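# Rotate the steel cup under the dial indicator 180 degrees

## Task

Rotate the steel cup that sits beneath the dial indicator by half a revolution (180 degrees) on its fixture, then open the gripper and release it.

## Robot and tools

ROBOT. There are two six-joint arms, left_arm and right_arm, each with a parallel two-finger gripper and one wrist camera: cam_left_wrist and cam_right_wrist, both 504x504 pixels. The arm bases sit at left_arm (+0.014, +0.232, 0) m and right_arm (+0.047, -0.272, 0) m, each turned slightly about z. The shared scene frame has its origin on the tabletop midway between the arms, +z up, +x out across the table, and left_arm on the +y side. The arm names do not mean left or right in an image.

JOINT ORDER. Every per-arm list, in commands and in results, runs: shoulder, elbow, waist, wrist pitch, wrist yaw, wrist roll, then the gripper opening. Stated ranges in rad: shoulder 0.000 to 3.142, elbow 0.000 to 3.019, waist -2.880 to 2.880, wrist pitch -1.693 to 1.571, wrist yaw -1.571 to 1.571, wrist roll -2.094 to 2.094. True ends may differ by up to 0.019 rad.

THE ROW. Both motion tools take rows of 14 numbers, each in [-1, 1], always covering both arms: left_arm's six joint numbers and opening, then right_arm's six and opening. Joint numbers are scaled offsets, not poses: 1.0 equals 1.32 rad shoulder, 1.276 elbow, 1.264 waist, 1.83 wrist pitch, 1.686 wrist yaw, 2.022 wrist roll. The opening is absolute: +1 fully open, -1 closed. A row may carry 12 extra values from 0 to 1 (26 total): per-joint stiffness scales, left arm's six then right's six in joint order; they persist until rewritten.

execute_actions(actions): a list of up to 15 actions; each action is a table of up to 15 rows, one row per 1/30 s control step. A table shorter than 15 rows repeats its last row. Joint offsets in every row are counted from the arm's angles at the start of that action, not from the previous row; for a call's first action that means the last reported angles. An action that would push a joint more than 0.019 rad beyond its range is rejected for both arms; if the first action fails this, or any action is malformed, nothing in the call runs. An empty list just returns the current state and images.

move(target, speed, blocking): target is one row as above; its offsets are counted from the Joint positions in the latest result that printed them. All joints travel on synchronized paths, so the gripper tends to curve. speed (0.01 to 2 rad/s, default 0.5) caps the joint with the longest travel; paths take 0.5 to 10 s. Nothing stops for obstacles or the other arm. Finger commands are applied at the start. blocking=false returns after 0.5 s while motion continues; until a result shows it ended, further moves or actions are refused, so use wait or stop first. The result adds a move: line with the ending (done, off_target, moving, held, fault), limits=held or limits=none, and each arm's joint farthest from target.

wait(seconds): 0 to 10; lets time pass with the last commands held; returns early if a running move ends.
stop(): brakes a running move; it needs stopping distance, more when fast. Fingers keep moving.
zoom_image(camera, region): camera is cam_left_wrist or cam_right_wrist; region is [x0, y0, x1, y1] pixels from the top-left, at most 504 by 504.
read_manual(section): returns licence texts only ("licences"); no motion.
finished_scene(scene): give the current scene number to end it; irreversible, and the cup must already be turned and released.

RESULTS. The state line gives each gripper's end_effector_position (m) and end_effector_quat_wxyz in the scene frame; this is the point between the finger pads, about 1 cm short of the tips, and it gets less accurate at long reach. Fingers point along the gripper's +z and close along its y. Joint positions and Joint velocities list each arm's joints (rad, rad/s) then pad gap (m; 0.094 when fully open). grip_measured is the opening on the command scale, each gripper offset by up to about 1 mm. Joint targets shows what joints are being driven toward now. Torques are raw drive outputs with offsets and noise. Action calls also list step readings; HELD marks steps where an arm's command was held back. "joint command not followed" means a clearance check altered targets. "joint sent to its limit" means a joint was clipped at its end. MOTOR HOT warns at 85 °C; at 100 °C an OVER-TEMPERATURE FAULT drops that arm.

MOTION LIMITS. Each step a joint target may lead the measured angle by at most 0.264 rad waist, 0.32 shoulder, 0.276 elbow, 0.33 wrist pitch, 0.186 wrist yaw, 0.522 wrist roll, and targets are scaled back if the gripper would jump over 70 mm. Big offsets therefore need several actions, and unfinished motion must be recommanded. Arms can sag under zero offsets; correct by commanding back to the wanted angles.

GRIPPING AND CARE. To hold, command about 0.03 below grip_measured; smaller gaps grip lighter. Pad force tops out near 50 to 62 N. Brief disturbances may tug a held part. Avoid collisions between the arms, fast impacts, deep pushes past contact, dropping or knocking anything off the table, and long heavy holding that heats motors. Finish by opening the gripper and backing away.

Each tool is called by a JSON object that holds its "op" and its "data", one argument or row to a line.

## Session

{"op": "execute_actions", "data": {
  "actions": []
}}

Scene clock: 0.00 s.
left_arm: end_effector_position=(+0.1018, +0.6685, +0.1162) grip_measured=+1.000 end_effector_quat_wxyz=(+0.119, +0.920, +0.067, +0.367) | right_arm: end_effector_position=(+0.5751, -0.1019, +0.3199) grip_measured=+1.000 end_effector_quat_wxyz=(+0.302, +0.317, +0.859, +0.266)
Joint names: [shoulder, elbow, waist, wrist pitch, wrist yaw, wrist roll]
Joint positions: left_arm=[ 1.744  1.241  1.44  -1.367  0.745 -1.53   0.094] | right_arm=[ 1.319  1.246  0.265 -0.671 -0.055  1.026  0.094]
Joint velocities: left_arm=[-0.005 -0.012 -0.005  0.007 -0.007  0.051  0.   ] | right_arm=[ 0.005  0.002 -0.005  0.007 -0.007  0.022  0.   ]
Joint torques (N m, as the arm reports them, + toward a larger angle): no reading
Motor temperatures (°C, as the motors report them): left_arm=[31 32 27 28 29 26] | right_arm=[31 33 27 27 28 26]
Joint targets: left_arm=[1.754 1.257 1.440 -1.368 0.744 -1.530] | right_arm=[1.324 1.269 0.265 -0.668 -0.055 1.026]
Joint stiffness scale: left_arm=[1. 1. 1. 1. 1. 1.] | right_arm=[1. 1. 1. 1. 1. 1.]

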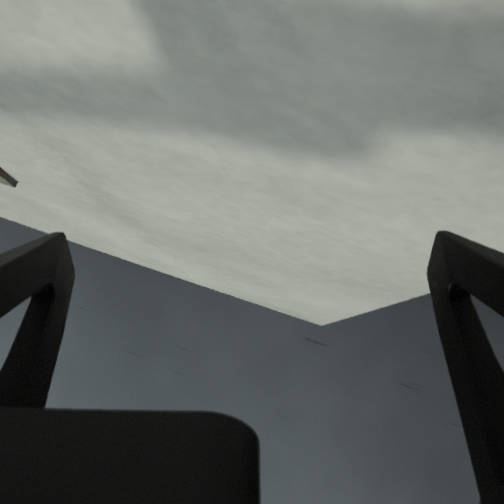

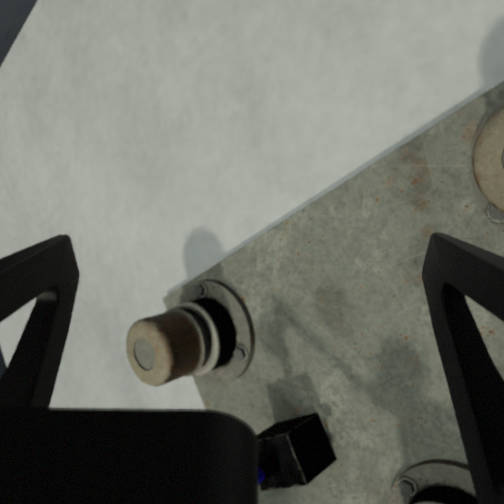

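{"op": "move", "data": {
  "target": [0, 0, 0, 0, 0, 0, 1, -0.268, 0, 0, -0.528, 0.033, 0.278, 1],
  "speed": 0.9
}}

Scene clock: 13.80 s.
left_arm: end_effector_position=(+0.1018, +0.6685, +0.1162) grip_measured=+1.000 end_effector_quat_wxyz=(+0.119, +0.920, +0.067, +0.367) | right_arm: end_effector_position=(+0.3178, -0.1898, +0.3477) grip_measured=+1.000 end_effector_quat_wxyz=(+0.067, +0.592, +0.798, +0.093)
Joint names: [shoulder, elbow, waist, wrist pitch, wrist yaw, wrist roll]
Joint positions: left_arm=[ 1.744  1.241  1.44  -1.367  0.745 -1.53   0.094] | right_arm=[ 0.961  1.246  0.265 -1.626 -0.002  1.572  0.094]
Joint velocities: left_arm=[-0.015 -0.002 -0.015  0.002 -0.095  0.081  0.   ] | right_arm=[ 0.015 -0.002  0.005  0.007 -0.022 -0.051  0.   ]
Joint torques (N m, as the arm reports them, + toward a larger angle): left_arm=[-15.88   8.53   0.19  -0.38   0.58  -0.01] | right_arm=[-2.53 10.22 -1.13  0.13  0.23  0.31]
Motor temperatures (°C, as the motors report them): left_arm=[32 34 27 28 29 26] | right_arm=[32 38 27 27 28 26]
Joint targets: left_arm=[1.744 1.241 1.440 -1.367 0.745 -1.530] | right_arm=[0.965 1.246 0.265 -1.637 0.001 1.588]
Joint stiffness scale: left_arm=[1. 1. 1. 1. 1. 1.] | right_arm=[1. 1. 1. 1. 1. 1.]
move: done; limits=none; left_arm: farthest joint: the waist, 0.000 radians from its target (0.000 radians at the start); right_arm: farthest joint: the wrist roll, 0.016 radians from its target (0.562 radians at the start)

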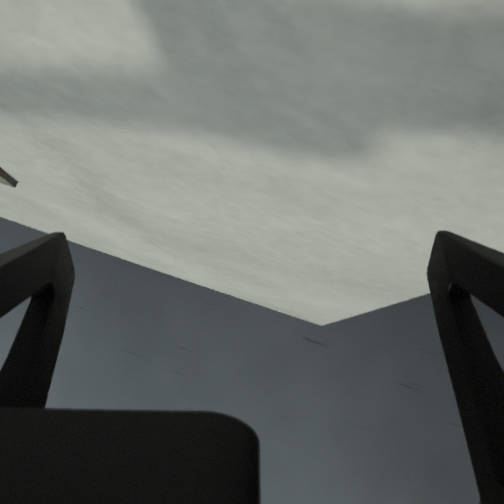

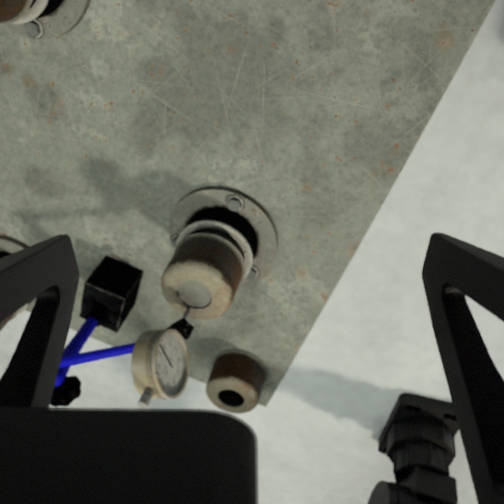

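{"op": "move", "data": {
  "target": [0, 0, 0, 0, 0, 0, 1, 0, 0, 0.869, 0.733, 0.787, -0.777, 1],
  "speed": 1.2
}}

{"op": "move", "data": {
  "target": [0, 0, 0, 0, 0, 0, 1, 0.674, -0.671, 0, 0.87, 0, 0, 1],
  "speed": 0.9
}}

Scene clock: 25.73 s.
left_arm: end_effector_position=(+0.1018, +0.6685, +0.1162) grip_measured=+1.000 end_effector_quat_wxyz=(+0.119, +0.920, +0.067, +0.367) | right_arm: end_effector_position=(+0.2713, +0.0373, +0.5849) grip_measured=+1.000 end_effector_quat_wxyz=(+0.705, -0.026, +0.708, +0.026)
Joint names: [shoulder, elbow, waist, wrist pitch, wrist yaw, wrist roll]
Joint positions: left_arm=[ 1.744  1.241  1.44  -1.367  0.745 -1.53   0.094] | right_arm=[ 0.961  1.246  1.365 -0.302  1.321  0.017  0.094]
Joint velocities: left_arm=[-0.015 -0.002 -0.015 -0.007 -0.022 -0.051  0.   ] | right_arm=[-0.005  0.007 -0.015  0.012  0.007 -0.007  0.   ]
Joint torques (N m, as the arm reports them, + toward a larger angle): left_arm=[-15.85   8.51   0.23  -0.36   0.57  -0.01] | right_arm=[-3.95 11.14 -1.32  2.13  0.17  0.  ]
Motor temperatures (°C, as the motors report them): left_arm=[33 34 27 28 29 26] | right_arm=[32 39 27 27 28 26]
Joint targets: left_arm=[1.744 1.241 1.440 -1.367 0.745 -1.530] | right_arm=[0.961 1.246 1.363 -0.285 1.325 0.001]
Joint stiffness scale: left_arm=[1. 1. 1. 1. 1. 1.] | right_arm=[1. 1. 1. 1. 1. 1.]
move: done; limits=none; left_arm: farthest joint: the waist, 0.000 radians from its target (0.000 radians at the start); right_arm: farthest joint: the wrist pitch, 0.017 radians from its target (1.341 radians at the start)

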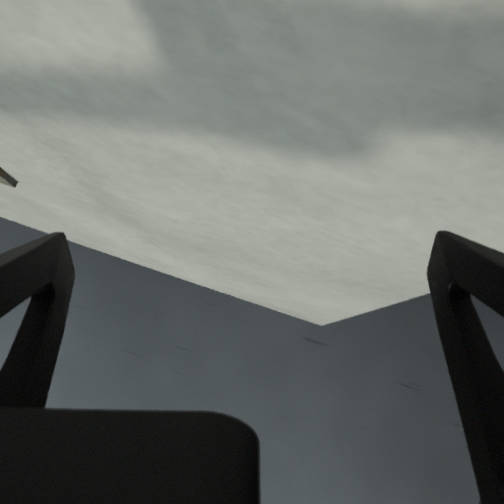

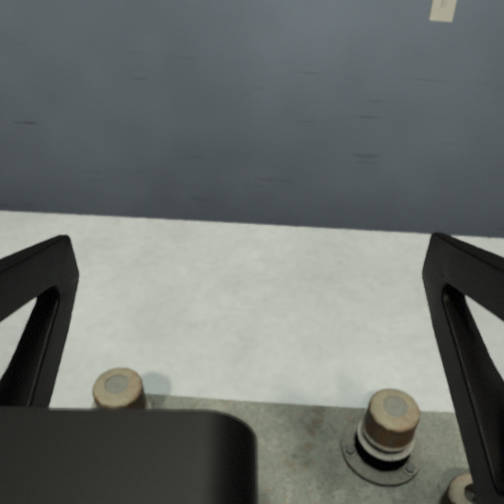

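Scene clock: 28.10 s.
left_arm: end_effector_position=(+0.1018, +0.6685, +0.1162) grip_measured=+1.000 end_effector_quat_wxyz=(+0.119, +0.920, +0.067, +0.367) | right_arm: end_effector_position=(+0.2721, +0.0422, +0.0791) grip_measured=+1.000 end_effector_quat_wxyz=(+0.691, -0.080, +0.718, -0.028)
Joint names: [shoulder, elbow, waist, wrist pitch, wrist yaw, wrist roll]
Joint positions: left_arm=[ 1.744  1.241  1.44  -1.367  0.745 -1.53   0.094] | right_arm=[1.835 0.39  1.365 1.273 1.321 0.017 0.094]
Joint velocities: left_arm=[-0.005 -0.002  0.005 -0.012  0.022  0.007  0.   ] | right_arm=[-0.005  0.017 -0.005  0.012 -0.007  0.037  0.   ]
Joint torques (N m, as the arm reports them, + toward a larger angle): left_arm=[-15.84   8.52   0.24  -0.37   0.58  -0.01] | right_arm=[-7.33  2.38 -1.19  2.2   0.15  0.18]
Motor temperatures (°C, as the motors report them): left_arm=[33 34 27 28 29 26] | right_arm=[32 39 27 27 28 26]
Joint targets: left_arm=[1.744 1.241 1.440 -1.367 0.745 -1.530] | right_arm=[1.851 0.390 1.365 1.290 1.321 0.017]
Joint stiffness scale: left_arm=[1. 1. 1. 1. 1. 1.] | right_arm=[1. 1. 1. 1. 1. 1.]
move: done; limits=none; left_arm: farthest joint: the waist, 0.000 radians from its target (0.000 radians at the start); right_arm: farthest joint: the wrist pitch, 0.017 radians from its target (1.592 radians at the start)

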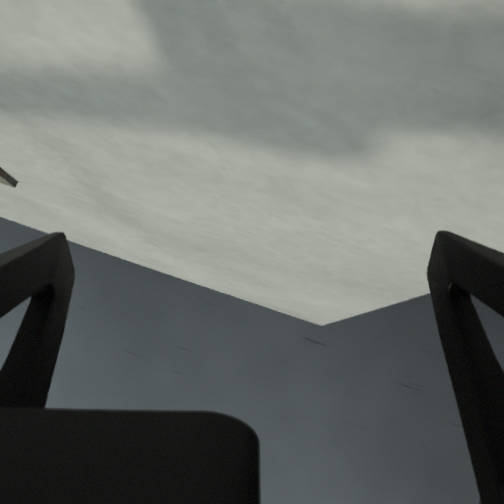

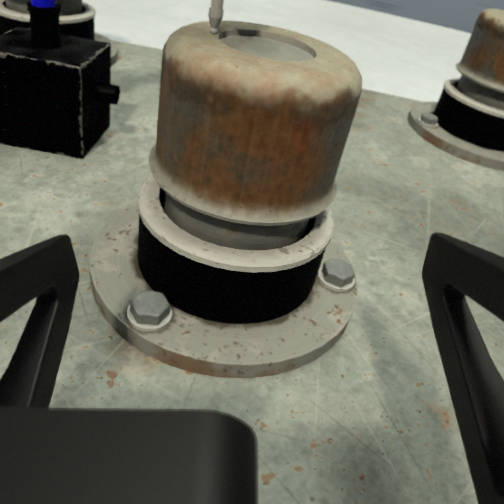

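{"op": "move", "data": {
  "target": [0, 0, 0, 0, 0, 0, 1, 0.024, 0.0693, -0.2088, -0.0327, -0.153, 0.008, 1],
  "speed": 0.5
}}

Scene clock: 33.13 s.
left_arm: end_effector_position=(+0.1018, +0.6685, +0.1162) grip_measured=+1.000 end_effector_quat_wxyz=(+0.119, +0.920, +0.067, +0.367) | right_arm: end_effector_position=(+0.3612, +0.0398, +0.0790) grip_measured=+1.000 end_effector_quat_wxyz=(+0.681, -0.063, +0.730, -0.019)
Joint names: [shoulder, elbow, waist, wrist pitch, wrist yaw, wrist roll]
Joint positions: left_arm=[ 1.744  1.241  1.44  -1.367  0.745 -1.53   0.094] | right_arm=[1.839 0.461 1.098 1.227 1.066 0.019 0.094]
Joint velocities: left_arm=[-0.005  0.012 -0.015  0.007  0.022 -0.007  0.   ] | right_arm=[-0.005  0.002 -0.005 -0.002 -0.037  0.007  0.   ]
Joint torques (N m, as the arm reports them, + toward a larger angle): left_arm=[-15.87   8.52   0.25  -0.36   0.57  -0.01] | right_arm=[-7.05  4.91 -1.14  1.02  0.04  0.34]
Motor temperatures (°C, as the motors report them): left_arm=[33 34 27 28 29 26] | right_arm=[32 37 27 27 28 26]
Joint targets: left_arm=[1.744 1.241 1.440 -1.367 0.745 -1.530] | right_arm=[1.867 0.478 1.101 1.213 1.063 0.033]
Joint stiffness scale: left_arm=[1. 1. 1. 1. 1. 1.] | right_arm=[1. 1. 1. 1. 1. 1.]
move: off_target (right_arm); limits=none; left_arm: farthest joint: the waist, 0.000 radians from its target (0.000 radians at the start); right_arm: farthest joint: the shoulder, 0.028 radians from its target (0.031 radians at the start)

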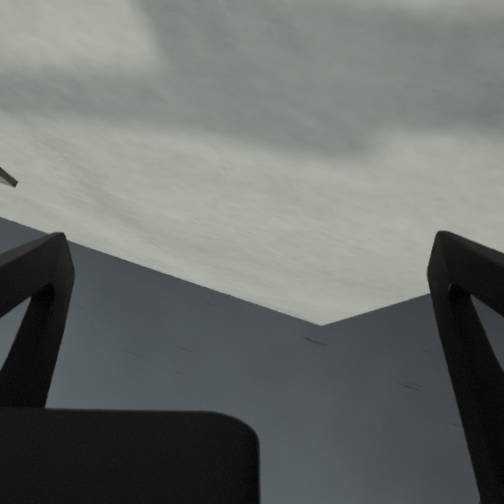

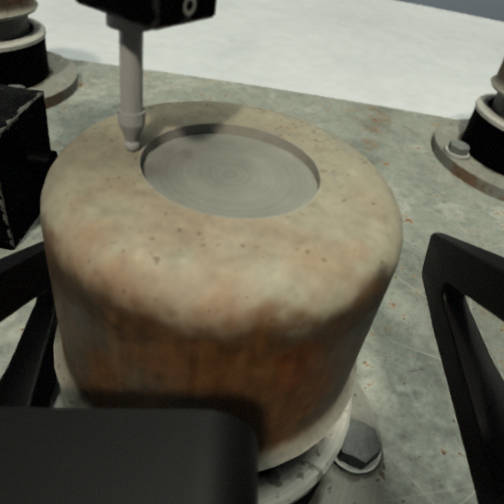

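{"op": "execute_actions", "data": {
  "actions": [
    [[0,0,0,0,0,0,1, 0.01,0.01,0.0253,0,0,0,1]],
    [[0,0,0,0,0,0,1, 0,0,0,0,0,0,0.2]]
  ]
}}

Scene clock: 43.40 s.
left_arm: end_effector_position=(+0.1018, +0.6685, +0.1162) grip_measured=+1.000 end_effector_quat_wxyz=(+0.119, +0.920, +0.067, +0.367) | right_arm: end_effector_position=(+0.3524, +0.0483, +0.0790) grip_measured=+0.533 end_effector_quat_wxyz=(+0.681, -0.073, +0.729, -0.009)
Joint names: [shoulder, elbow, waist, wrist pitch, wrist yaw, wrist roll]
Joint positions: left_arm=[ 1.744  1.241  1.44  -1.367  0.745 -1.53   0.094] | right_arm=[1.839 0.461 1.126 1.227 1.066 0.019 0.072]
Joint velocities: left_arm=[-0.005  0.002 -0.005  0.007  0.022  0.051  0.   ] | right_arm=[ 0.005  0.002  0.005 -0.012 -0.081  0.007  0.   ]
Joint torques (N m, as the arm reports them, + toward a larger angle): left_arm=[-15.85   8.53   0.21  -0.36   0.57  -0.01] | right_arm=[-9.31  3.26 -1.04  1.6   0.11  0.17]
Motor temperatures (°C, as the motors report them): left_arm=[33 34 27 28 29 26] | right_arm=[32 36 27 27 28 26]
Joint targets: left_arm=[1.744 1.241 1.440 -1.367 0.745 -1.530] | right_arm=[1.839 0.461 1.126 1.227 1.066 0.019]
Joint stiffness scale: left_arm=[1. 1. 1. 1. 1. 1.] | right_arm=[1. 1. 1. 1. 1. 1.]
Step readings (joint positions; steps 1 to 15: 1st action; 16 to 30: 2nd action):
0: left_arm=[1.744 1.241 1.440 -1.367 0.745 -1.530] | right_arm=[1.839 0.461 1.098 1.227 1.066 0.019]
1: left_arm=[1.744 1.241 1.440 -1.367 0.745 -1.530] | right_arm=[1.839 0.461 1.100 1.227 1.066 0.019]
2: left_arm=[1.744 1.241 1.440 -1.367 0.745 -1.530] | right_arm=[1.839 0.461 1.103 1.227 1.066 0.019]
4: left_arm=[1.744 1.241 1.440 -1.367 0.745 -1.530] | right_arm=[1.839 0.461 1.114 1.227 1.066 0.019]
8: left_arm=[1.744 1.241 1.440 -1.367 0.745 -1.530] | right_arm=[1.839 0.461 1.126 1.227 1.066 0.019]
15: left_arm=[1.744 1.241 1.440 -1.367 0.745 -1.530] | right_arm=[1.839 0.461 1.126 1.227 1.066 0.019]
16: left_arm=[1.744 1.241 1.440 -1.367 0.745 -1.530] | right_arm=[1.839 0.461 1.126 1.227 1.066 0.019]
17: left_arm=[1.744 1.241 1.440 -1.367 0.745 -1.530] | right_arm=[1.839 0.461 1.126 1.227 1.066 0.019]
19: left_arm=[1.744 1.241 1.440 -1.367 0.745 -1.530] | right_arm=[1.839 0.461 1.126 1.227 1.066 0.019]
23: left_arm=[1.744 1.241 1.440 -1.367 0.745 -1.530] | right_arm=[1.839 0.461 1.126 1.227 1.066 0.019]
30: Joint positions above

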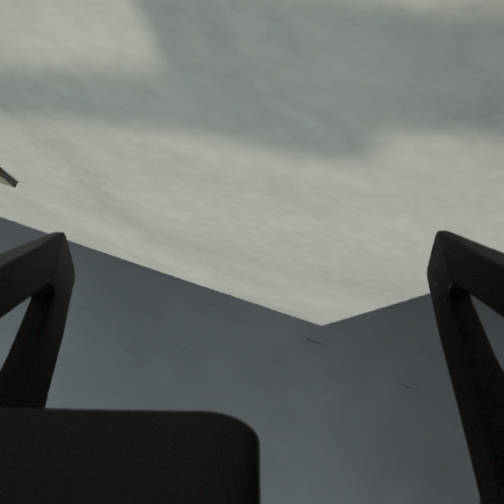

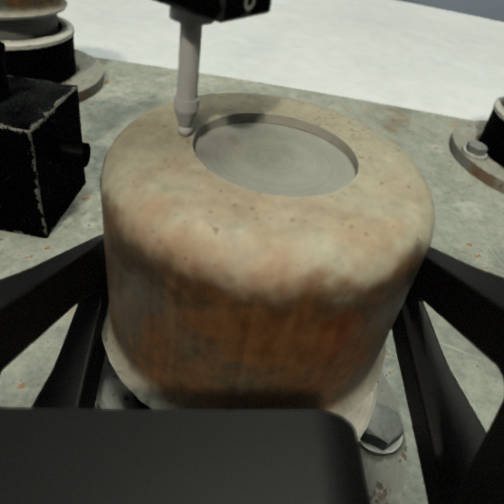

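{"op": "move", "data": {
  "target": [0, 0, 0, 0, 0, 0, 1, -0.0706, -0.1103, -0.132, 0.0238, -0.335, -0.0242, 0.47],
  "speed": 0.5
}}

Scene clock: 56.10 s.
left_arm: end_effector_position=(+0.1018, +0.6685, +0.1162) grip_measured=+1.000 end_effector_quat_wxyz=(+0.119, +0.920, +0.067, +0.367) | right_arm: end_effector_position=(+0.3513, +0.0490, +0.0790) grip_measured=+0.533 end_effector_quat_wxyz=(+0.645, -0.219, +0.720, +0.128)
Joint names: [shoulder, elbow, waist, wrist pitch, wrist yaw, wrist roll]
Joint positions: left_arm=[ 1.744  1.241  1.44  -1.367  0.745 -1.53   0.094] | right_arm=[ 1.749  0.328  0.972  1.267  0.507 -0.024  0.072]
Joint velocities: left_arm=[-0.005 -0.007 -0.015 -0.017 -0.007 -0.081  0.   ] | right_arm=[ 0.005 -0.022 -0.005 -0.012  0.007 -0.007  0.001]
Joint torques (N m, as the arm reports them, + toward a larger angle): left_arm=[-15.83   8.53   0.21  -0.36   0.58  -0.01] | right_arm=[-8.02  2.44 -2.27  2.03 -0.1   0.13]
Motor temperatures (°C, as the motors report them): left_arm=[33 34 27 28 29 26] | right_arm=[32 35 27 27 28 26]
Joint targets: left_arm=[1.744 1.241 1.440 -1.367 0.745 -1.530] | right_arm=[1.746 0.320 0.960 1.270 0.501 -0.030]
Joint stiffness scale: left_arm=[1. 1. 1. 1. 1. 1.] | right_arm=[1. 1. 1. 1. 1. 1.]
move: done; limits=none; left_arm: farthest joint: the waist, 0.000 radians from its target (0.000 radians at the start); right_arm: farthest joint: the waist, 0.013 radians from its target (0.167 radians at the start)

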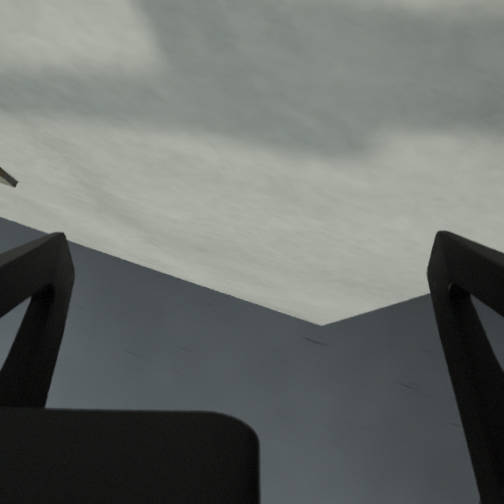

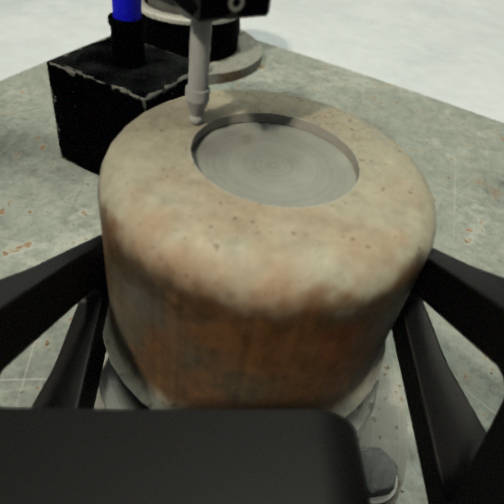

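{"op": "move", "data": {
  "target": [0, 0, 0, 0, 0, 0, 1, -0.0221, -0.0299, -0.193, 0.0044, -0.3778, -0.0475, 0.47],
  "speed": 0.5
}}

Scene clock: 60.77 s.
left_arm: end_effector_position=(+0.1018, +0.6685, +0.1162) grip_measured=+1.000 end_effector_quat_wxyz=(+0.119, +0.920, +0.067, +0.367) | right_arm: end_effector_position=(+0.3496, +0.0490, +0.0794) grip_measured=+0.533 end_effector_quat_wxyz=(+0.601, -0.360, +0.667, +0.254)
Joint names: [shoulder, elbow, waist, wrist pitch, wrist yaw, wrist roll]
Joint positions: left_arm=[ 1.744  1.241  1.44  -1.367  0.745 -1.53   0.094] | right_arm=[ 1.722  0.291  0.736  1.281 -0.126 -0.113  0.072]
Joint velocities: left_arm=[-0.015 -0.022  0.005 -0.007  0.037  0.051  0.   ] | right_arm=[ 0.005  0.002 -0.005 -0.012  0.037  0.037  0.   ]
Joint torques (N m, as the arm reports them, + toward a larger angle): left_arm=[-15.85   8.51   0.21  -0.37   0.57  -0.01] | right_arm=[-7.66  3.06 -2.02  1.72 -0.11  0.11]
Motor temperatures (°C, as the motors report them): left_arm=[33 34 27 28 29 26] | right_arm=[32 35 27 27 28 26]
Joint targets: left_arm=[1.744 1.241 1.440 -1.367 0.745 -1.530] | right_arm=[1.720 0.290 0.728 1.275 -0.130 -0.120]
Joint stiffness scale: left_arm=[1. 1. 1. 1. 1. 1.] | right_arm=[1. 1. 1. 1. 1. 1.]
move: done; limits=none; left_arm: farthest joint: the waist, 0.000 radians from its target (0.000 radians at the start); right_arm: farthest joint: the waist, 0.008 radians from its target (0.244 radians at the start)

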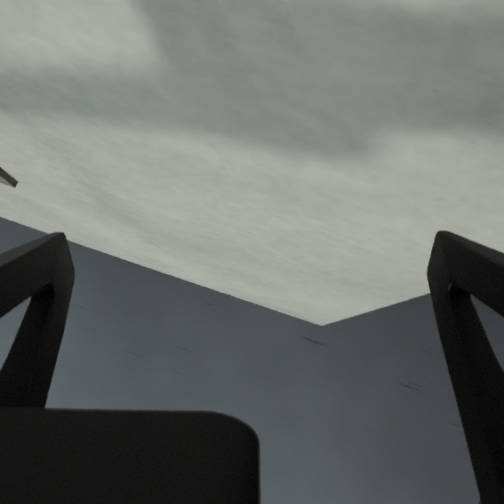

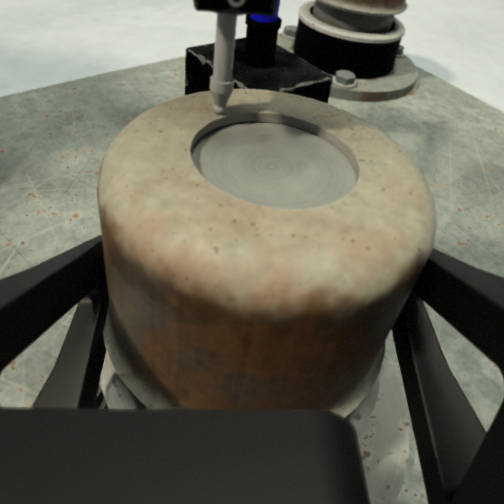

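{"op": "move", "data": {
  "target": [0, 0, 0, 0, 0, 0, 1, 0.0427, 0.0593, -0.175, -0.0133, -0.3661, -0.048, 0.47],
  "speed": 0.5
}}

Scene clock: 66.10 s.
left_arm: end_effector_position=(+0.1018, +0.6685, +0.1162) grip_measured=+1.000 end_effector_quat_wxyz=(+0.119, +0.920, +0.067, +0.367) | right_arm: end_effector_position=(+0.3482, +0.0482, +0.0815) grip_measured=+0.533 end_effector_quat_wxyz=(+0.552, -0.476, +0.574, +0.373)
Joint names: [shoulder, elbow, waist, wrist pitch, wrist yaw, wrist roll]
Joint positions: left_arm=[ 1.744  1.241  1.44  -1.367  0.745 -1.53   0.094] | right_arm=[ 1.767  0.36   0.523  1.257 -0.727 -0.199  0.072]
Joint velocities: left_arm=[-0.005  0.002 -0.015  0.007 -0.022  0.022  0.   ] | right_arm=[-0.005 -0.007 -0.024 -0.017  0.022  0.037  0.   ]
Joint torques (N m, as the arm reports them, + toward a larger angle): left_arm=[-15.86   8.53   0.22  -0.37   0.57  -0.01] | right_arm=[-7.19  3.66 -1.98  1.75 -0.6   0.04]
Motor temperatures (°C, as the motors report them): left_arm=[33 34 27 28 29 26] | right_arm=[32 34 27 27 28 26]
Joint targets: left_arm=[1.744 1.241 1.440 -1.367 0.745 -1.530] | right_arm=[1.779 0.366 0.515 1.257 -0.744 -0.210]
Joint stiffness scale: left_arm=[1. 1. 1. 1. 1. 1.] | right_arm=[1. 1. 1. 1. 1. 1.]
move: done; limits=none; left_arm: farthest joint: the waist, 0.000 radians from its target (0.000 radians at the start); right_arm: farthest joint: the wrist yaw, 0.016 radians from its target (0.617 radians at the start)

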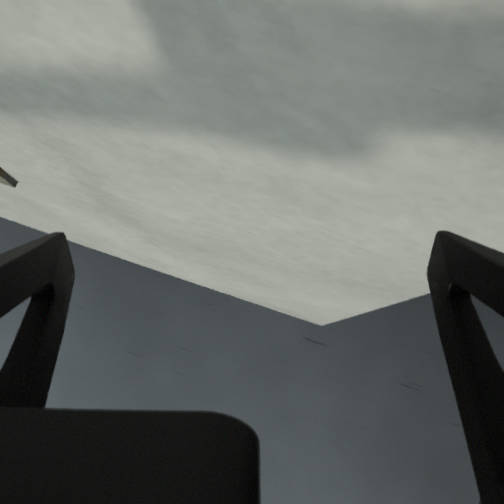

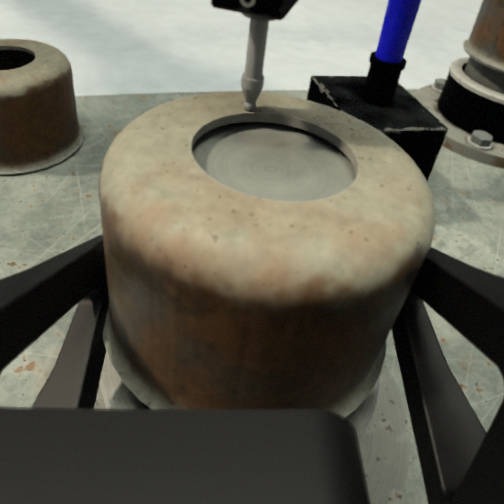

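{"op": "move", "data": {
  "target": [0, 0, 0, 0, 0, 0, 1, 0.0818, 0.1283, -0.094, -0.0332, -0.3125, -0.0252, 0.47],
  "speed": 0.5
}}

Scene clock: 73.03 s.
left_arm: end_effector_position=(+0.1018, +0.6685, +0.1162) grip_measured=+1.000 end_effector_quat_wxyz=(+0.119, +0.920, +0.067, +0.367) | right_arm: end_effector_position=(+0.3475, +0.0478, +0.0825) grip_measured=+0.533 end_effector_quat_wxyz=(-0.485, +0.561, -0.457, -0.490)
Joint names: [shoulder, elbow, waist, wrist pitch, wrist yaw, wrist roll]
Joint positions: left_arm=[ 1.744  1.241  1.44  -1.367  0.745 -1.53   0.094] | right_arm=[ 1.859  0.511  0.408  1.201 -1.235 -0.236  0.072]
Joint velocities: left_arm=[-0.005  0.002  0.005 -0.012  0.007 -0.022  0.   ] | right_arm=[-0.005 -0.002 -0.015 -0.012 -0.037 -0.051  0.   ]
Joint torques (N m, as the arm reports them, + toward a larger angle): left_arm=[-15.89   8.53   0.16  -0.37   0.57  -0.01] | right_arm=[-8.49  4.75 -1.35  1.29 -0.71  0.03]
Motor temperatures (°C, as the motors report them): left_arm=[33 34 27 28 29 26] | right_arm=[32 34 27 27 28 26]
Joint targets: left_arm=[1.744 1.241 1.440 -1.367 0.745 -1.530] | right_arm=[1.875 0.524 0.405 1.196 -1.254 -0.249]
Joint stiffness scale: left_arm=[1. 1. 1. 1. 1. 1.] | right_arm=[1. 1. 1. 1. 1. 1.]
move: done; limits=none; left_arm: farthest joint: the waist, 0.000 radians from its target (0.000 radians at the start); right_arm: farthest joint: the wrist yaw, 0.019 radians from its target (0.527 radians at the start)

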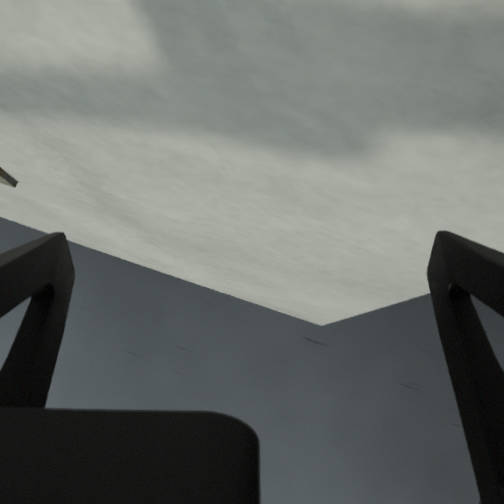

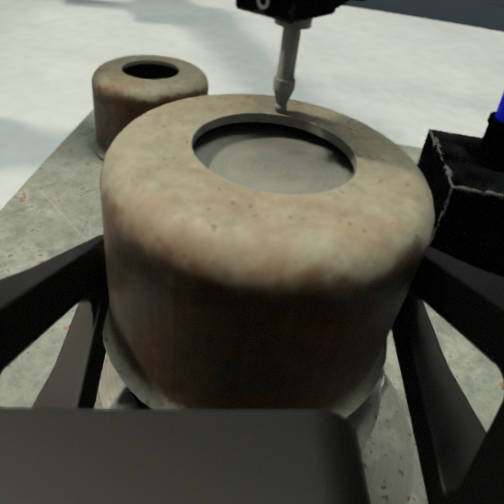

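{"op": "execute_actions", "data": {
  "actions": [
    [[0,0,0,0,0,0,1, 0,0,0,0,0,0,1]]
  ]
}}

{"op": "move", "data": {
  "target": [0, 0, 0, 0, 0, 0, 1, 0.024, -0.0286, -0.1345, 0.0249, -0.1008, 0.05, 1],
  "speed": 0.6
}}

Scene clock: 84.37 s.
left_arm: end_effector_position=(+0.1018, +0.6685, +0.1162) grip_measured=+1.000 end_effector_quat_wxyz=(+0.119, +0.920, +0.067, +0.367) | right_arm: end_effector_position=(+0.3476, +0.0478, +0.0825) grip_measured=+1.000 end_effector_quat_wxyz=(-0.485, +0.561, -0.457, -0.490)
Joint names: [shoulder, elbow, waist, wrist pitch, wrist yaw, wrist roll]
Joint positions: left_arm=[ 1.744  1.241  1.44  -1.367  0.745 -1.53   0.094] | right_arm=[ 1.859  0.511  0.408  1.201 -1.235 -0.236  0.094]
Joint velocities: left_arm=[ 0.005 -0.002 -0.005 -0.012 -0.081  0.066  0.   ] | right_arm=[-0.015 -0.007  0.005  0.002 -0.007 -0.022  0.   ]
Joint torques (N m, as the arm reports them, + toward a larger angle): left_arm=[-15.85   8.52   0.24  -0.36   0.57  -0.01] | right_arm=[-9.78  3.5  -1.33  1.48 -0.08  0.18]
Motor temperatures (°C, as the motors report them): left_arm=[33 34 27 28 29 26] | right_arm=[33 34 27 27 29 26]
Joint targets: left_arm=[1.744 1.241 1.440 -1.367 0.745 -1.530] | right_arm=[1.859 0.511 0.408 1.201 -1.235 -0.236]
Joint stiffness scale: left_arm=[1. 1. 1. 1. 1. 1.] | right_arm=[1. 1. 1. 1. 1. 1.]
Step readings (joint positions):
0: left_arm=[1.744 1.241 1.440 -1.367 0.745 -1.530] | right_arm=[1.859 0.511 0.408 1.201 -1.235 -0.236]
1: left_arm=[1.744 1.241 1.440 -1.367 0.745 -1.530] | right_arm=[1.859 0.511 0.408 1.201 -1.235 -0.236]
2: left_arm=[1.744 1.241 1.440 -1.367 0.745 -1.530] | right_arm=[1.859 0.511 0.408 1.201 -1.235 -0.236]
4: left_arm=[1.744 1.241 1.440 -1.367 0.745 -1.530] | right_arm=[1.859 0.511 0.408 1.201 -1.235 -0.236]
8: left_arm=[1.744 1.241 1.440 -1.367 0.745 -1.530] | right_arm=[1.859 0.511 0.408 1.201 -1.235 -0.236]
15: Joint positions above

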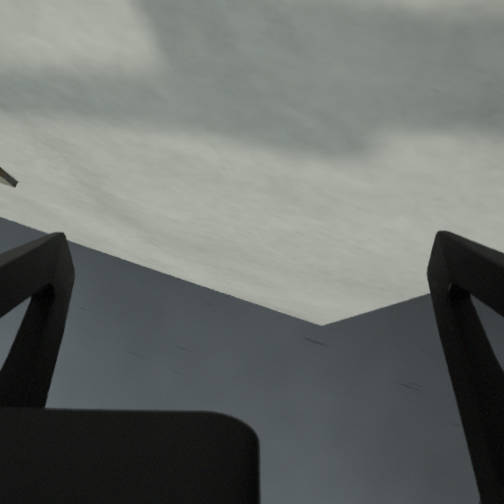

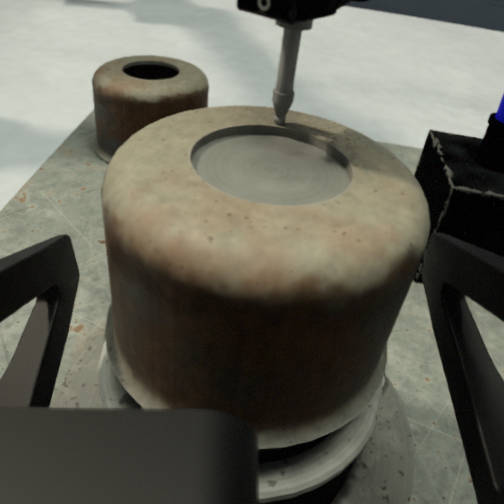

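Scene clock: 85.43 s.
left_arm: end_effector_position=(+0.1018, +0.6685, +0.1162) grip_measured=+1.000 end_effector_quat_wxyz=(+0.119, +0.920, +0.067, +0.367) | right_arm: end_effector_position=(+0.3596, -0.0128, +0.0825) grip_measured=+1.000 end_effector_quat_wxyz=(-0.469, +0.530, -0.481, -0.517)
Joint names: [shoulder, elbow, waist, wrist pitch, wrist yaw, wrist roll]
Joint positions: left_arm=[ 1.744  1.241  1.44  -1.367  0.745 -1.53   0.094] | right_arm=[ 1.863  0.481  0.233  1.23  -1.401 -0.15   0.094]
Joint velocities: left_arm=[-0.015 -0.007 -0.005  0.007  0.022  0.037  0.   ] | right_arm=[-0.005 -0.007 -0.015  0.017  0.022  0.007  0.   ]
Joint torques (N m, as the arm reports them, + toward a larger angle): left_arm=[-15.83   8.52   0.18  -0.36   0.57  -0.01] | right_arm=[-7.2   2.39 -0.86  2.05 -0.19  0.35]
Motor temperatures (°C, as the motors report them): left_arm=[33 34 27 28 29 26] | right_arm=[33 34 27 27 29 26]
Joint targets: left_arm=[1.744 1.241 1.440 -1.367 0.745 -1.530] | right_arm=[1.890 0.474 0.238 1.247 -1.405 -0.135]
Joint stiffness scale: left_arm=[1. 1. 1. 1. 1. 1.] | right_arm=[1. 1. 1. 1. 1. 1.]
move: off_target (right_arm); limits=none; left_arm: farthest joint: the waist, 0.000 radians from its target (0.000 radians at the start); right_arm: farthest joint: the shoulder, 0.028 radians from its target (0.032 radians at the start)

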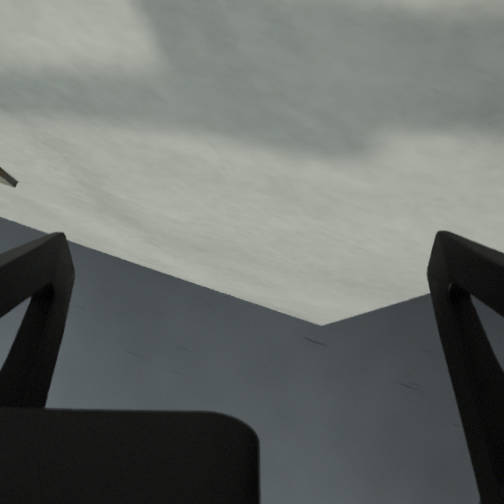

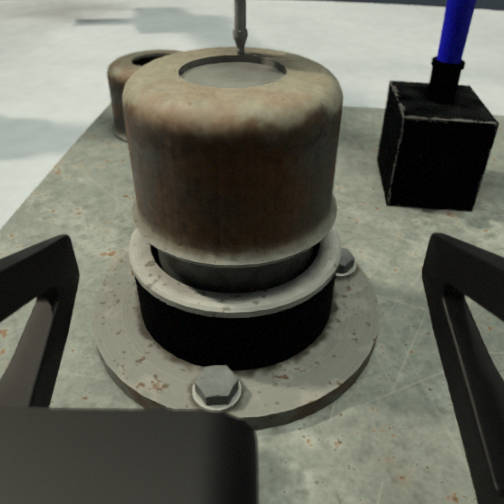

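{"op": "move", "data": {
  "target": [0, 0, 0, 0, 0, 0, 1, -0.0992, -0.2302, 0.1794, 0.0873, 0.4464, 0.035, 1],
  "speed": 0.9
}}

Scene clock: 88.80 s.
left_arm: end_effector_position=(+0.1018, +0.6685, +0.1162) grip_measured=+1.000 end_effector_quat_wxyz=(+0.119, +0.920, +0.067, +0.367) | right_arm: end_effector_position=(+0.3241, -0.0091, +0.0709) grip_measured=+1.000 end_effector_quat_wxyz=(+0.546, -0.404, +0.640, +0.359)
Joint names: [shoulder, elbow, waist, wrist pitch, wrist yaw, wrist roll]
Joint positions: left_arm=[ 1.744  1.241  1.44  -1.367  0.745 -1.53   0.094] | right_arm=[ 1.746  0.191  0.453  1.371 -0.652 -0.095  0.094]
Joint velocities: left_arm=[ 0.005  0.012 -0.005 -0.002  0.022 -0.066  0.   ] | right_arm=[-0.024 -0.012 -0.005  0.007 -0.037 -0.051  0.   ]
Joint torques (N m, as the arm reports them, + toward a larger angle): left_arm=[-15.83   8.52   0.21  -0.36   0.57  -0.01] | right_arm=[-7.3   1.25 -0.76  2.59  0.07  0.35]
Motor temperatures (°C, as the motors report them): left_arm=[33 34 27 28 29 26] | right_arm=[33 34 27 27 29 26]
Joint targets: left_arm=[1.744 1.241 1.440 -1.367 0.745 -1.530] | right_arm=[1.732 0.187 0.459 1.390 -0.649 -0.079]
Joint stiffness scale: left_arm=[1. 1. 1. 1. 1. 1.] | right_arm=[1. 1. 1. 1. 1. 1.]
move: done; limits=none; left_arm: farthest joint: the waist, 0.000 radians from its target (0.000 radians at the start); right_arm: farthest joint: the wrist pitch, 0.019 radians from its target (0.160 radians at the start)

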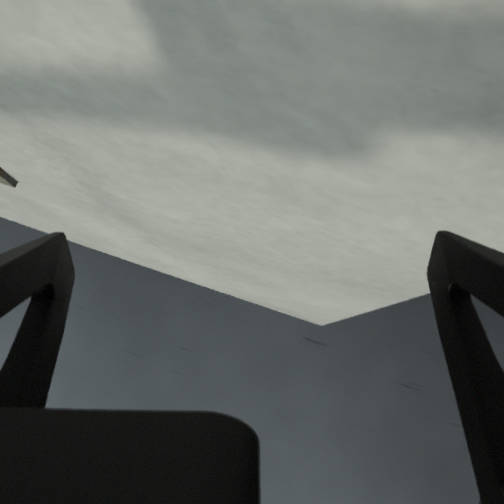

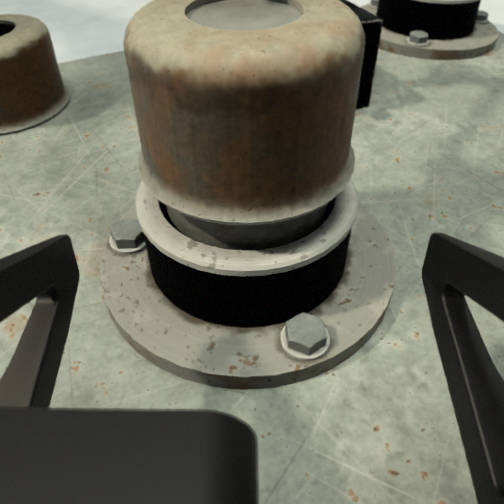

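{"op": "move", "data": {
  "target": [0, 0, 0, 0, 0, 0, 1, -0.0302, -0.0329, 0.4313, 0.017, 0.6359, 0.047, 1],
  "speed": 0.9
}}

Scene clock: 92.77 s.
left_arm: end_effector_position=(+0.1018, +0.6685, +0.1162) grip_measured=+1.000 end_effector_quat_wxyz=(+0.119, +0.920, +0.067, +0.367) | right_arm: end_effector_position=(+0.3014, +0.0120, +0.0703) grip_measured=+1.000 end_effector_quat_wxyz=(+0.624, -0.259, +0.718, +0.163)
Joint names: [shoulder, elbow, waist, wrist pitch, wrist yaw, wrist roll]
Joint positions: left_arm=[ 1.744  1.241  1.44  -1.367  0.745 -1.53   0.094] | right_arm=[ 1.722  0.156  0.994  1.383  0.417 -0.016  0.094]
Joint velocities: left_arm=[0.015 0.002 0.005 0.002 0.095 0.037 0.   ] | right_arm=[-0.005  0.002 -0.005 -0.002 -0.066 -0.007  0.   ]
Joint torques (N m, as the arm reports them, + toward a larger angle): left_arm=[-15.88   8.52   0.21  -0.36   0.58  -0.01] | right_arm=[-7.06  1.03 -1.07  2.67  0.19  0.34]
Motor temperatures (°C, as the motors report them): left_arm=[33 34 27 28 29 26] | right_arm=[33 34 27 27 28 26]
Joint targets: left_arm=[1.744 1.241 1.440 -1.367 0.745 -1.530] | right_arm=[1.706 0.149 0.999 1.402 0.420 -0.000]
Joint stiffness scale: left_arm=[1. 1. 1. 1. 1. 1.] | right_arm=[1. 1. 1. 1. 1. 1.]
move: done; limits=none; left_arm: farthest joint: the waist, 0.000 radians from its target (0.000 radians at the start); right_arm: farthest joint: the wrist pitch, 0.019 radians from its target (0.031 radians at the start)

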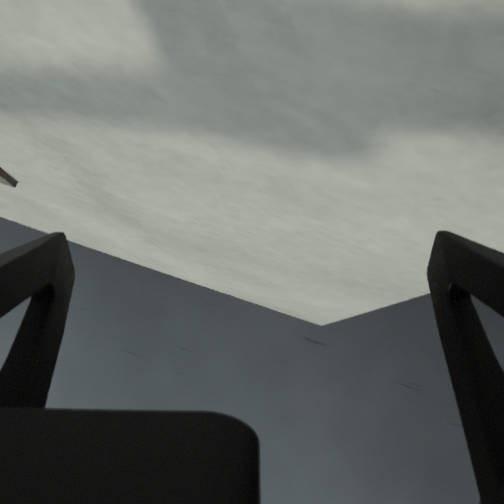

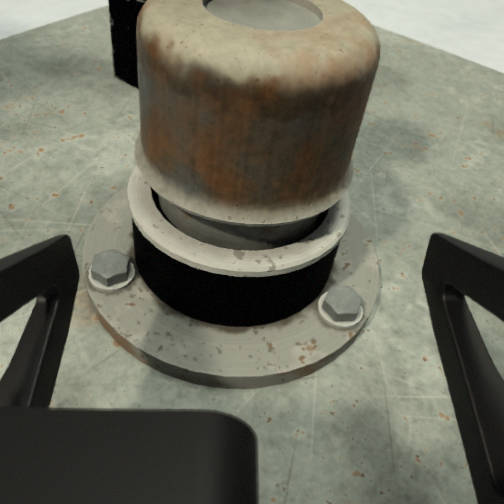

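{"op": "move", "data": {
  "target": [0, 0, 0, 0, 0, 0, 1, 0.1046, 0.1882, 0.2463, -0.0514, 0.4984, 0.018, 1],
  "speed": 0.9
}}

Scene clock: 96.07 s.
left_arm: end_effector_position=(+0.1018, +0.6685, +0.1162) grip_measured=+1.000 end_effector_quat_wxyz=(+0.119, +0.920, +0.067, +0.367) | right_arm: end_effector_position=(+0.2900, +0.0364, +0.0793) grip_measured=+1.000 end_effector_quat_wxyz=(+0.690, -0.078, +0.719, -0.022)
Joint names: [shoulder, elbow, waist, wrist pitch, wrist yaw, wrist roll]
Joint positions: left_arm=[ 1.744  1.241  1.44  -1.367  0.745 -1.53   0.094] | right_arm=[1.835 0.381 1.302 1.301 1.254 0.005 0.094]
Joint velocities: left_arm=[ 0.015 -0.002 -0.005 -0.017  0.066  0.022  0.   ] | right_arm=[-0.024  0.007 -0.005 -0.017  0.051 -0.007  0.   ]
Joint torques (N m, as the arm reports them, + toward a larger angle): left_arm=[-15.83   8.52   0.2   -0.37   0.58  -0.01] | right_arm=[-6.06  3.7  -1.1   0.98  0.25  0.34]
Motor temperatures (°C, as the motors report them): left_arm=[33 34 27 28 29 26] | right_arm=[32 34 27 27 28 26]
Joint targets: left_arm=[1.744 1.241 1.440 -1.367 0.745 -1.530] | right_arm=[1.860 0.395 1.306 1.289 1.257 0.020]
Joint stiffness scale: left_arm=[1. 1. 1. 1. 1. 1.] | right_arm=[1. 1. 1. 1. 1. 1.]
move: off_target (right_arm); limits=none; left_arm: farthest joint: the waist, 0.000 radians from its target (0.000 radians at the start); right_arm: farthest joint: the shoulder, 0.025 radians from its target (0.138 radians at the start)

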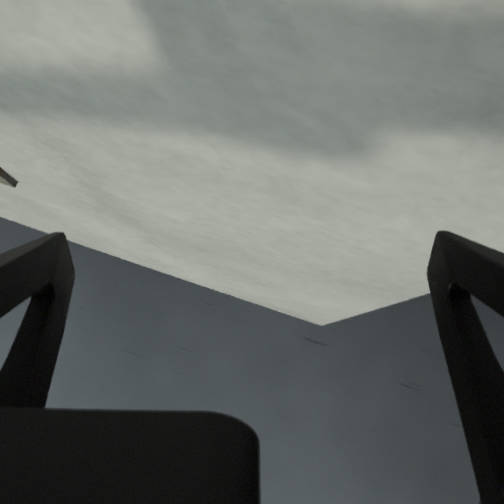

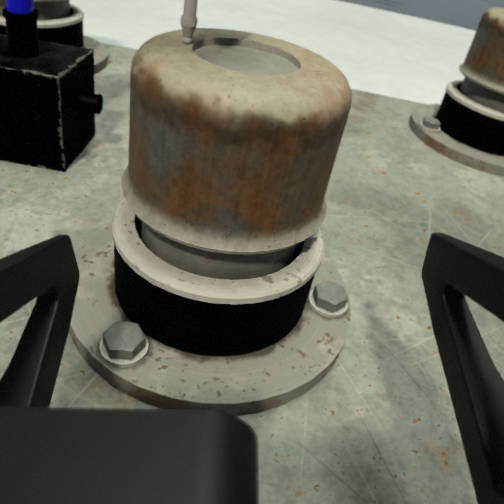

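{"op": "move", "data": {
  "target": [0, 0, 0, 0, 0, 0, 1, 0.018, 0.0705, -0.1392, -0.0404, -0.1115, 0.007, 1],
  "speed": 0.5
}}

Scene clock: 98.53 s.
left_arm: end_effector_position=(+0.1018, +0.6685, +0.1162) grip_measured=+1.000 end_effector_quat_wxyz=(+0.119, +0.920, +0.067, +0.367) | right_arm: end_effector_position=(+0.3527, +0.0460, +0.0816) grip_measured=+1.000 end_effector_quat_wxyz=(+0.683, -0.072, +0.727, -0.012)
Joint names: [shoulder, elbow, waist, wrist pitch, wrist yaw, wrist roll]
Joint positions: left_arm=[ 1.744  1.241  1.44  -1.367  0.745 -1.53   0.094] | right_arm=[1.835 0.457 1.124 1.24  1.069 0.005 0.094]
Joint velocities: left_arm=[ 0.005 -0.002 -0.005 -0.012 -0.037  0.022  0.   ] | right_arm=[-0.005  0.007 -0.015  0.002  0.007  0.007  0.   ]
Joint torques (N m, as the arm reports them, + toward a larger angle): left_arm=[-15.81   8.51   0.21  -0.36   0.57  -0.01] | right_arm=[-7.25  4.62 -1.01  1.06  0.01  0.33]
Motor temperatures (°C, as the motors report them): left_arm=[33 34 27 28 29 26] | right_arm=[32 34 27 27 28 26]
Joint targets: left_arm=[1.744 1.241 1.440 -1.367 0.745 -1.530] | right_arm=[1.859 0.471 1.126 1.228 1.066 0.019]
Joint stiffness scale: left_arm=[1. 1. 1. 1. 1. 1.] | right_arm=[1. 1. 1. 1. 1. 1.]
move: off_target (right_arm); limits=none; left_arm: farthest joint: the waist, 0.000 radians from its target (0.000 radians at the start); right_arm: farthest joint: the shoulder, 0.023 radians from its target (0.023 radians at the start)

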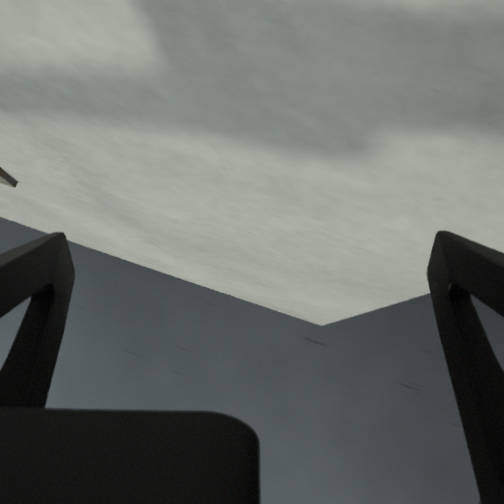

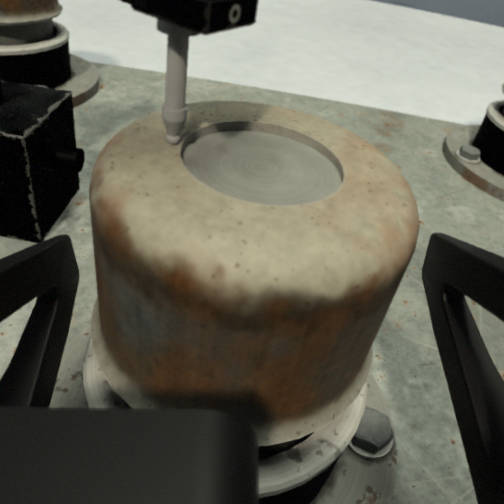

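{"op": "execute_actions", "data": {
  "actions": [
    [[0,0,0,0,0,0,1, 0,0,0,0,0,0,0.47]]
  ]
}}

Scene clock: 99.80 s.
left_arm: end_effector_position=(+0.1018, +0.6685, +0.1162) grip_measured=+1.000 end_effector_quat_wxyz=(+0.119, +0.920, +0.067, +0.367) | right_arm: end_effector_position=(+0.3522, +0.0483, +0.0816) grip_measured=+0.517 end_effector_quat_wxyz=(+0.683, -0.075, +0.726, -0.008)
Joint names: [shoulder, elbow, waist, wrist pitch, wrist yaw, wrist roll]
Joint positions: left_arm=[ 1.744  1.241  1.44  -1.367  0.745 -1.53   0.094] | right_arm=[1.835 0.458 1.125 1.24  1.06  0.006 0.071]
Joint velocities: left_arm=[ 0.005  0.002  0.015  0.002 -0.051 -0.007  0.   ] | right_arm=[-0.015 -0.007 -0.024  0.012 -0.051 -0.037 -0.   ]
Joint torques (N m, as the arm reports them, + toward a larger angle): left_arm=[-15.86   8.52   0.21  -0.37   0.57  -0.01] | right_arm=[-9.29  3.21 -1.29  1.62  0.41  0.18]
Motor temperatures (°C, as the motors report them): left_arm=[33 34 27 28 29 26] | right_arm=[32 34 27 27 28 26]
Joint targets: left_arm=[1.744 1.241 1.440 -1.367 0.745 -1.530] | right_arm=[1.835 0.457 1.124 1.240 1.069 0.005]
Joint stiffness scale: left_arm=[1. 1. 1. 1. 1. 1.] | right_arm=[1. 1. 1. 1. 1. 1.]
Step readings (joint positions):
0: left_arm=[1.744 1.241 1.440 -1.367 0.745 -1.530] | right_arm=[1.835 0.457 1.124 1.240 1.069 0.005]
1: left_arm=[1.744 1.241 1.440 -1.367 0.745 -1.530] | right_arm=[1.835 0.457 1.124 1.240 1.069 0.005]
2: left_arm=[1.744 1.241 1.440 -1.367 0.745 -1.530] | right_arm=[1.835 0.457 1.124 1.240 1.061 0.005]
4: left_arm=[1.744 1.241 1.440 -1.367 0.745 -1.530] | right_arm=[1.835 0.458 1.125 1.240 1.060 0.006]
8: left_arm=[1.744 1.241 1.440 -1.367 0.745 -1.530] | right_arm=[1.835 0.458 1.125 1.240 1.060 0.006]
15: Joint positions above

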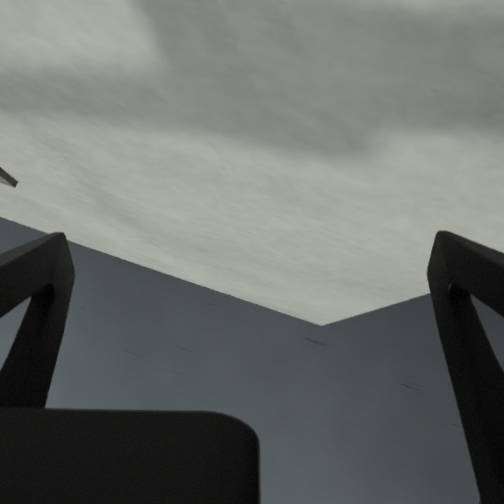

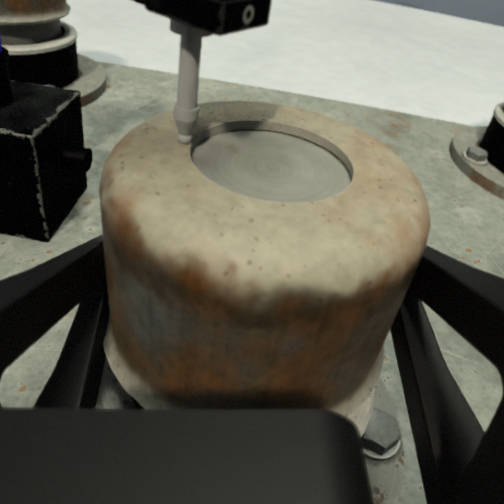

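{"op": "move", "data": {
  "target": [0, 0, 0, 0, 0, 0, 1, -0.0668, -0.1053, -0.1218, 0.0154, -0.3244, -0.0178, 0.46],
  "speed": 0.5
}}

Scene clock: 103.60 s.
left_arm: end_effector_position=(+0.1018, +0.6685, +0.1162) grip_measured=+1.000 end_effector_quat_wxyz=(+0.119, +0.920, +0.067, +0.367) | right_arm: end_effector_position=(+0.3514, +0.0491, +0.0807) grip_measured=+0.517 end_effector_quat_wxyz=(+0.648, -0.213, +0.720, +0.126)
Joint names: [shoulder, elbow, waist, wrist pitch, wrist yaw, wrist roll]
Joint positions: left_arm=[ 1.744  1.241  1.44  -1.367  0.745 -1.53   0.094] | right_arm=[ 1.748  0.33   0.978  1.269  0.524 -0.02   0.071]
Joint velocities: left_arm=[-0.005 -0.007 -0.005 -0.002  0.007 -0.007  0.   ] | right_arm=[-0.005  0.002 -0.015 -0.002 -0.037  0.007  0.   ]
Joint torques (N m, as the arm reports them, + toward a larger angle): left_arm=[-15.83   8.51   0.18  -0.37   0.57  -0.01] | right_arm=[-7.9   2.52 -1.54  1.88 -0.27  0.05]
Motor temperatures (°C, as the motors report them): left_arm=[34 34 27 28 29 26] | right_arm=[33 34 27 27 28 26]
Joint targets: left_arm=[1.744 1.241 1.440 -1.367 0.745 -1.530] | right_arm=[1.747 0.323 0.971 1.269 0.514 -0.030]
Joint stiffness scale: left_arm=[1. 1. 1. 1. 1. 1.] | right_arm=[1. 1. 1. 1. 1. 1.]
move: done; limits=none; left_arm: farthest joint: the waist, 0.000 radians from its target (0.000 radians at the start); right_arm: farthest joint: the wrist yaw, 0.011 radians from its target (0.547 radians at the start)

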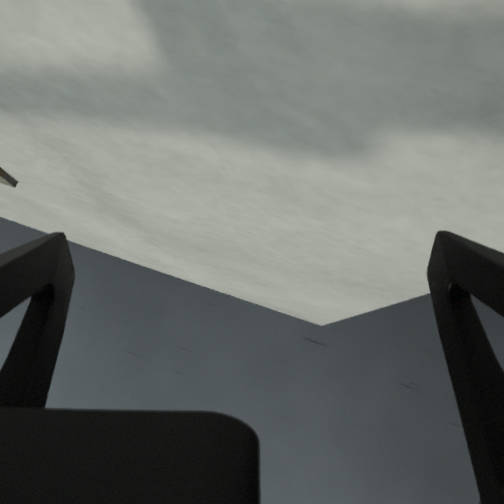

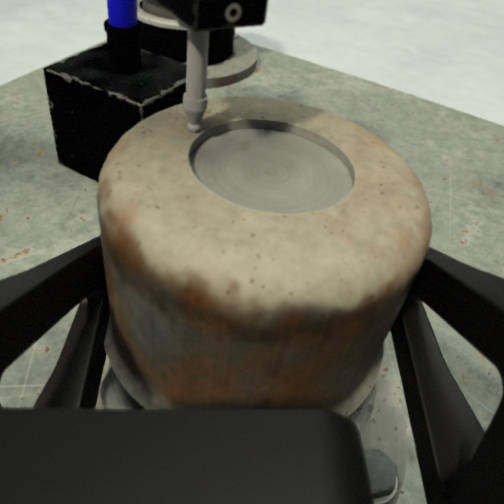

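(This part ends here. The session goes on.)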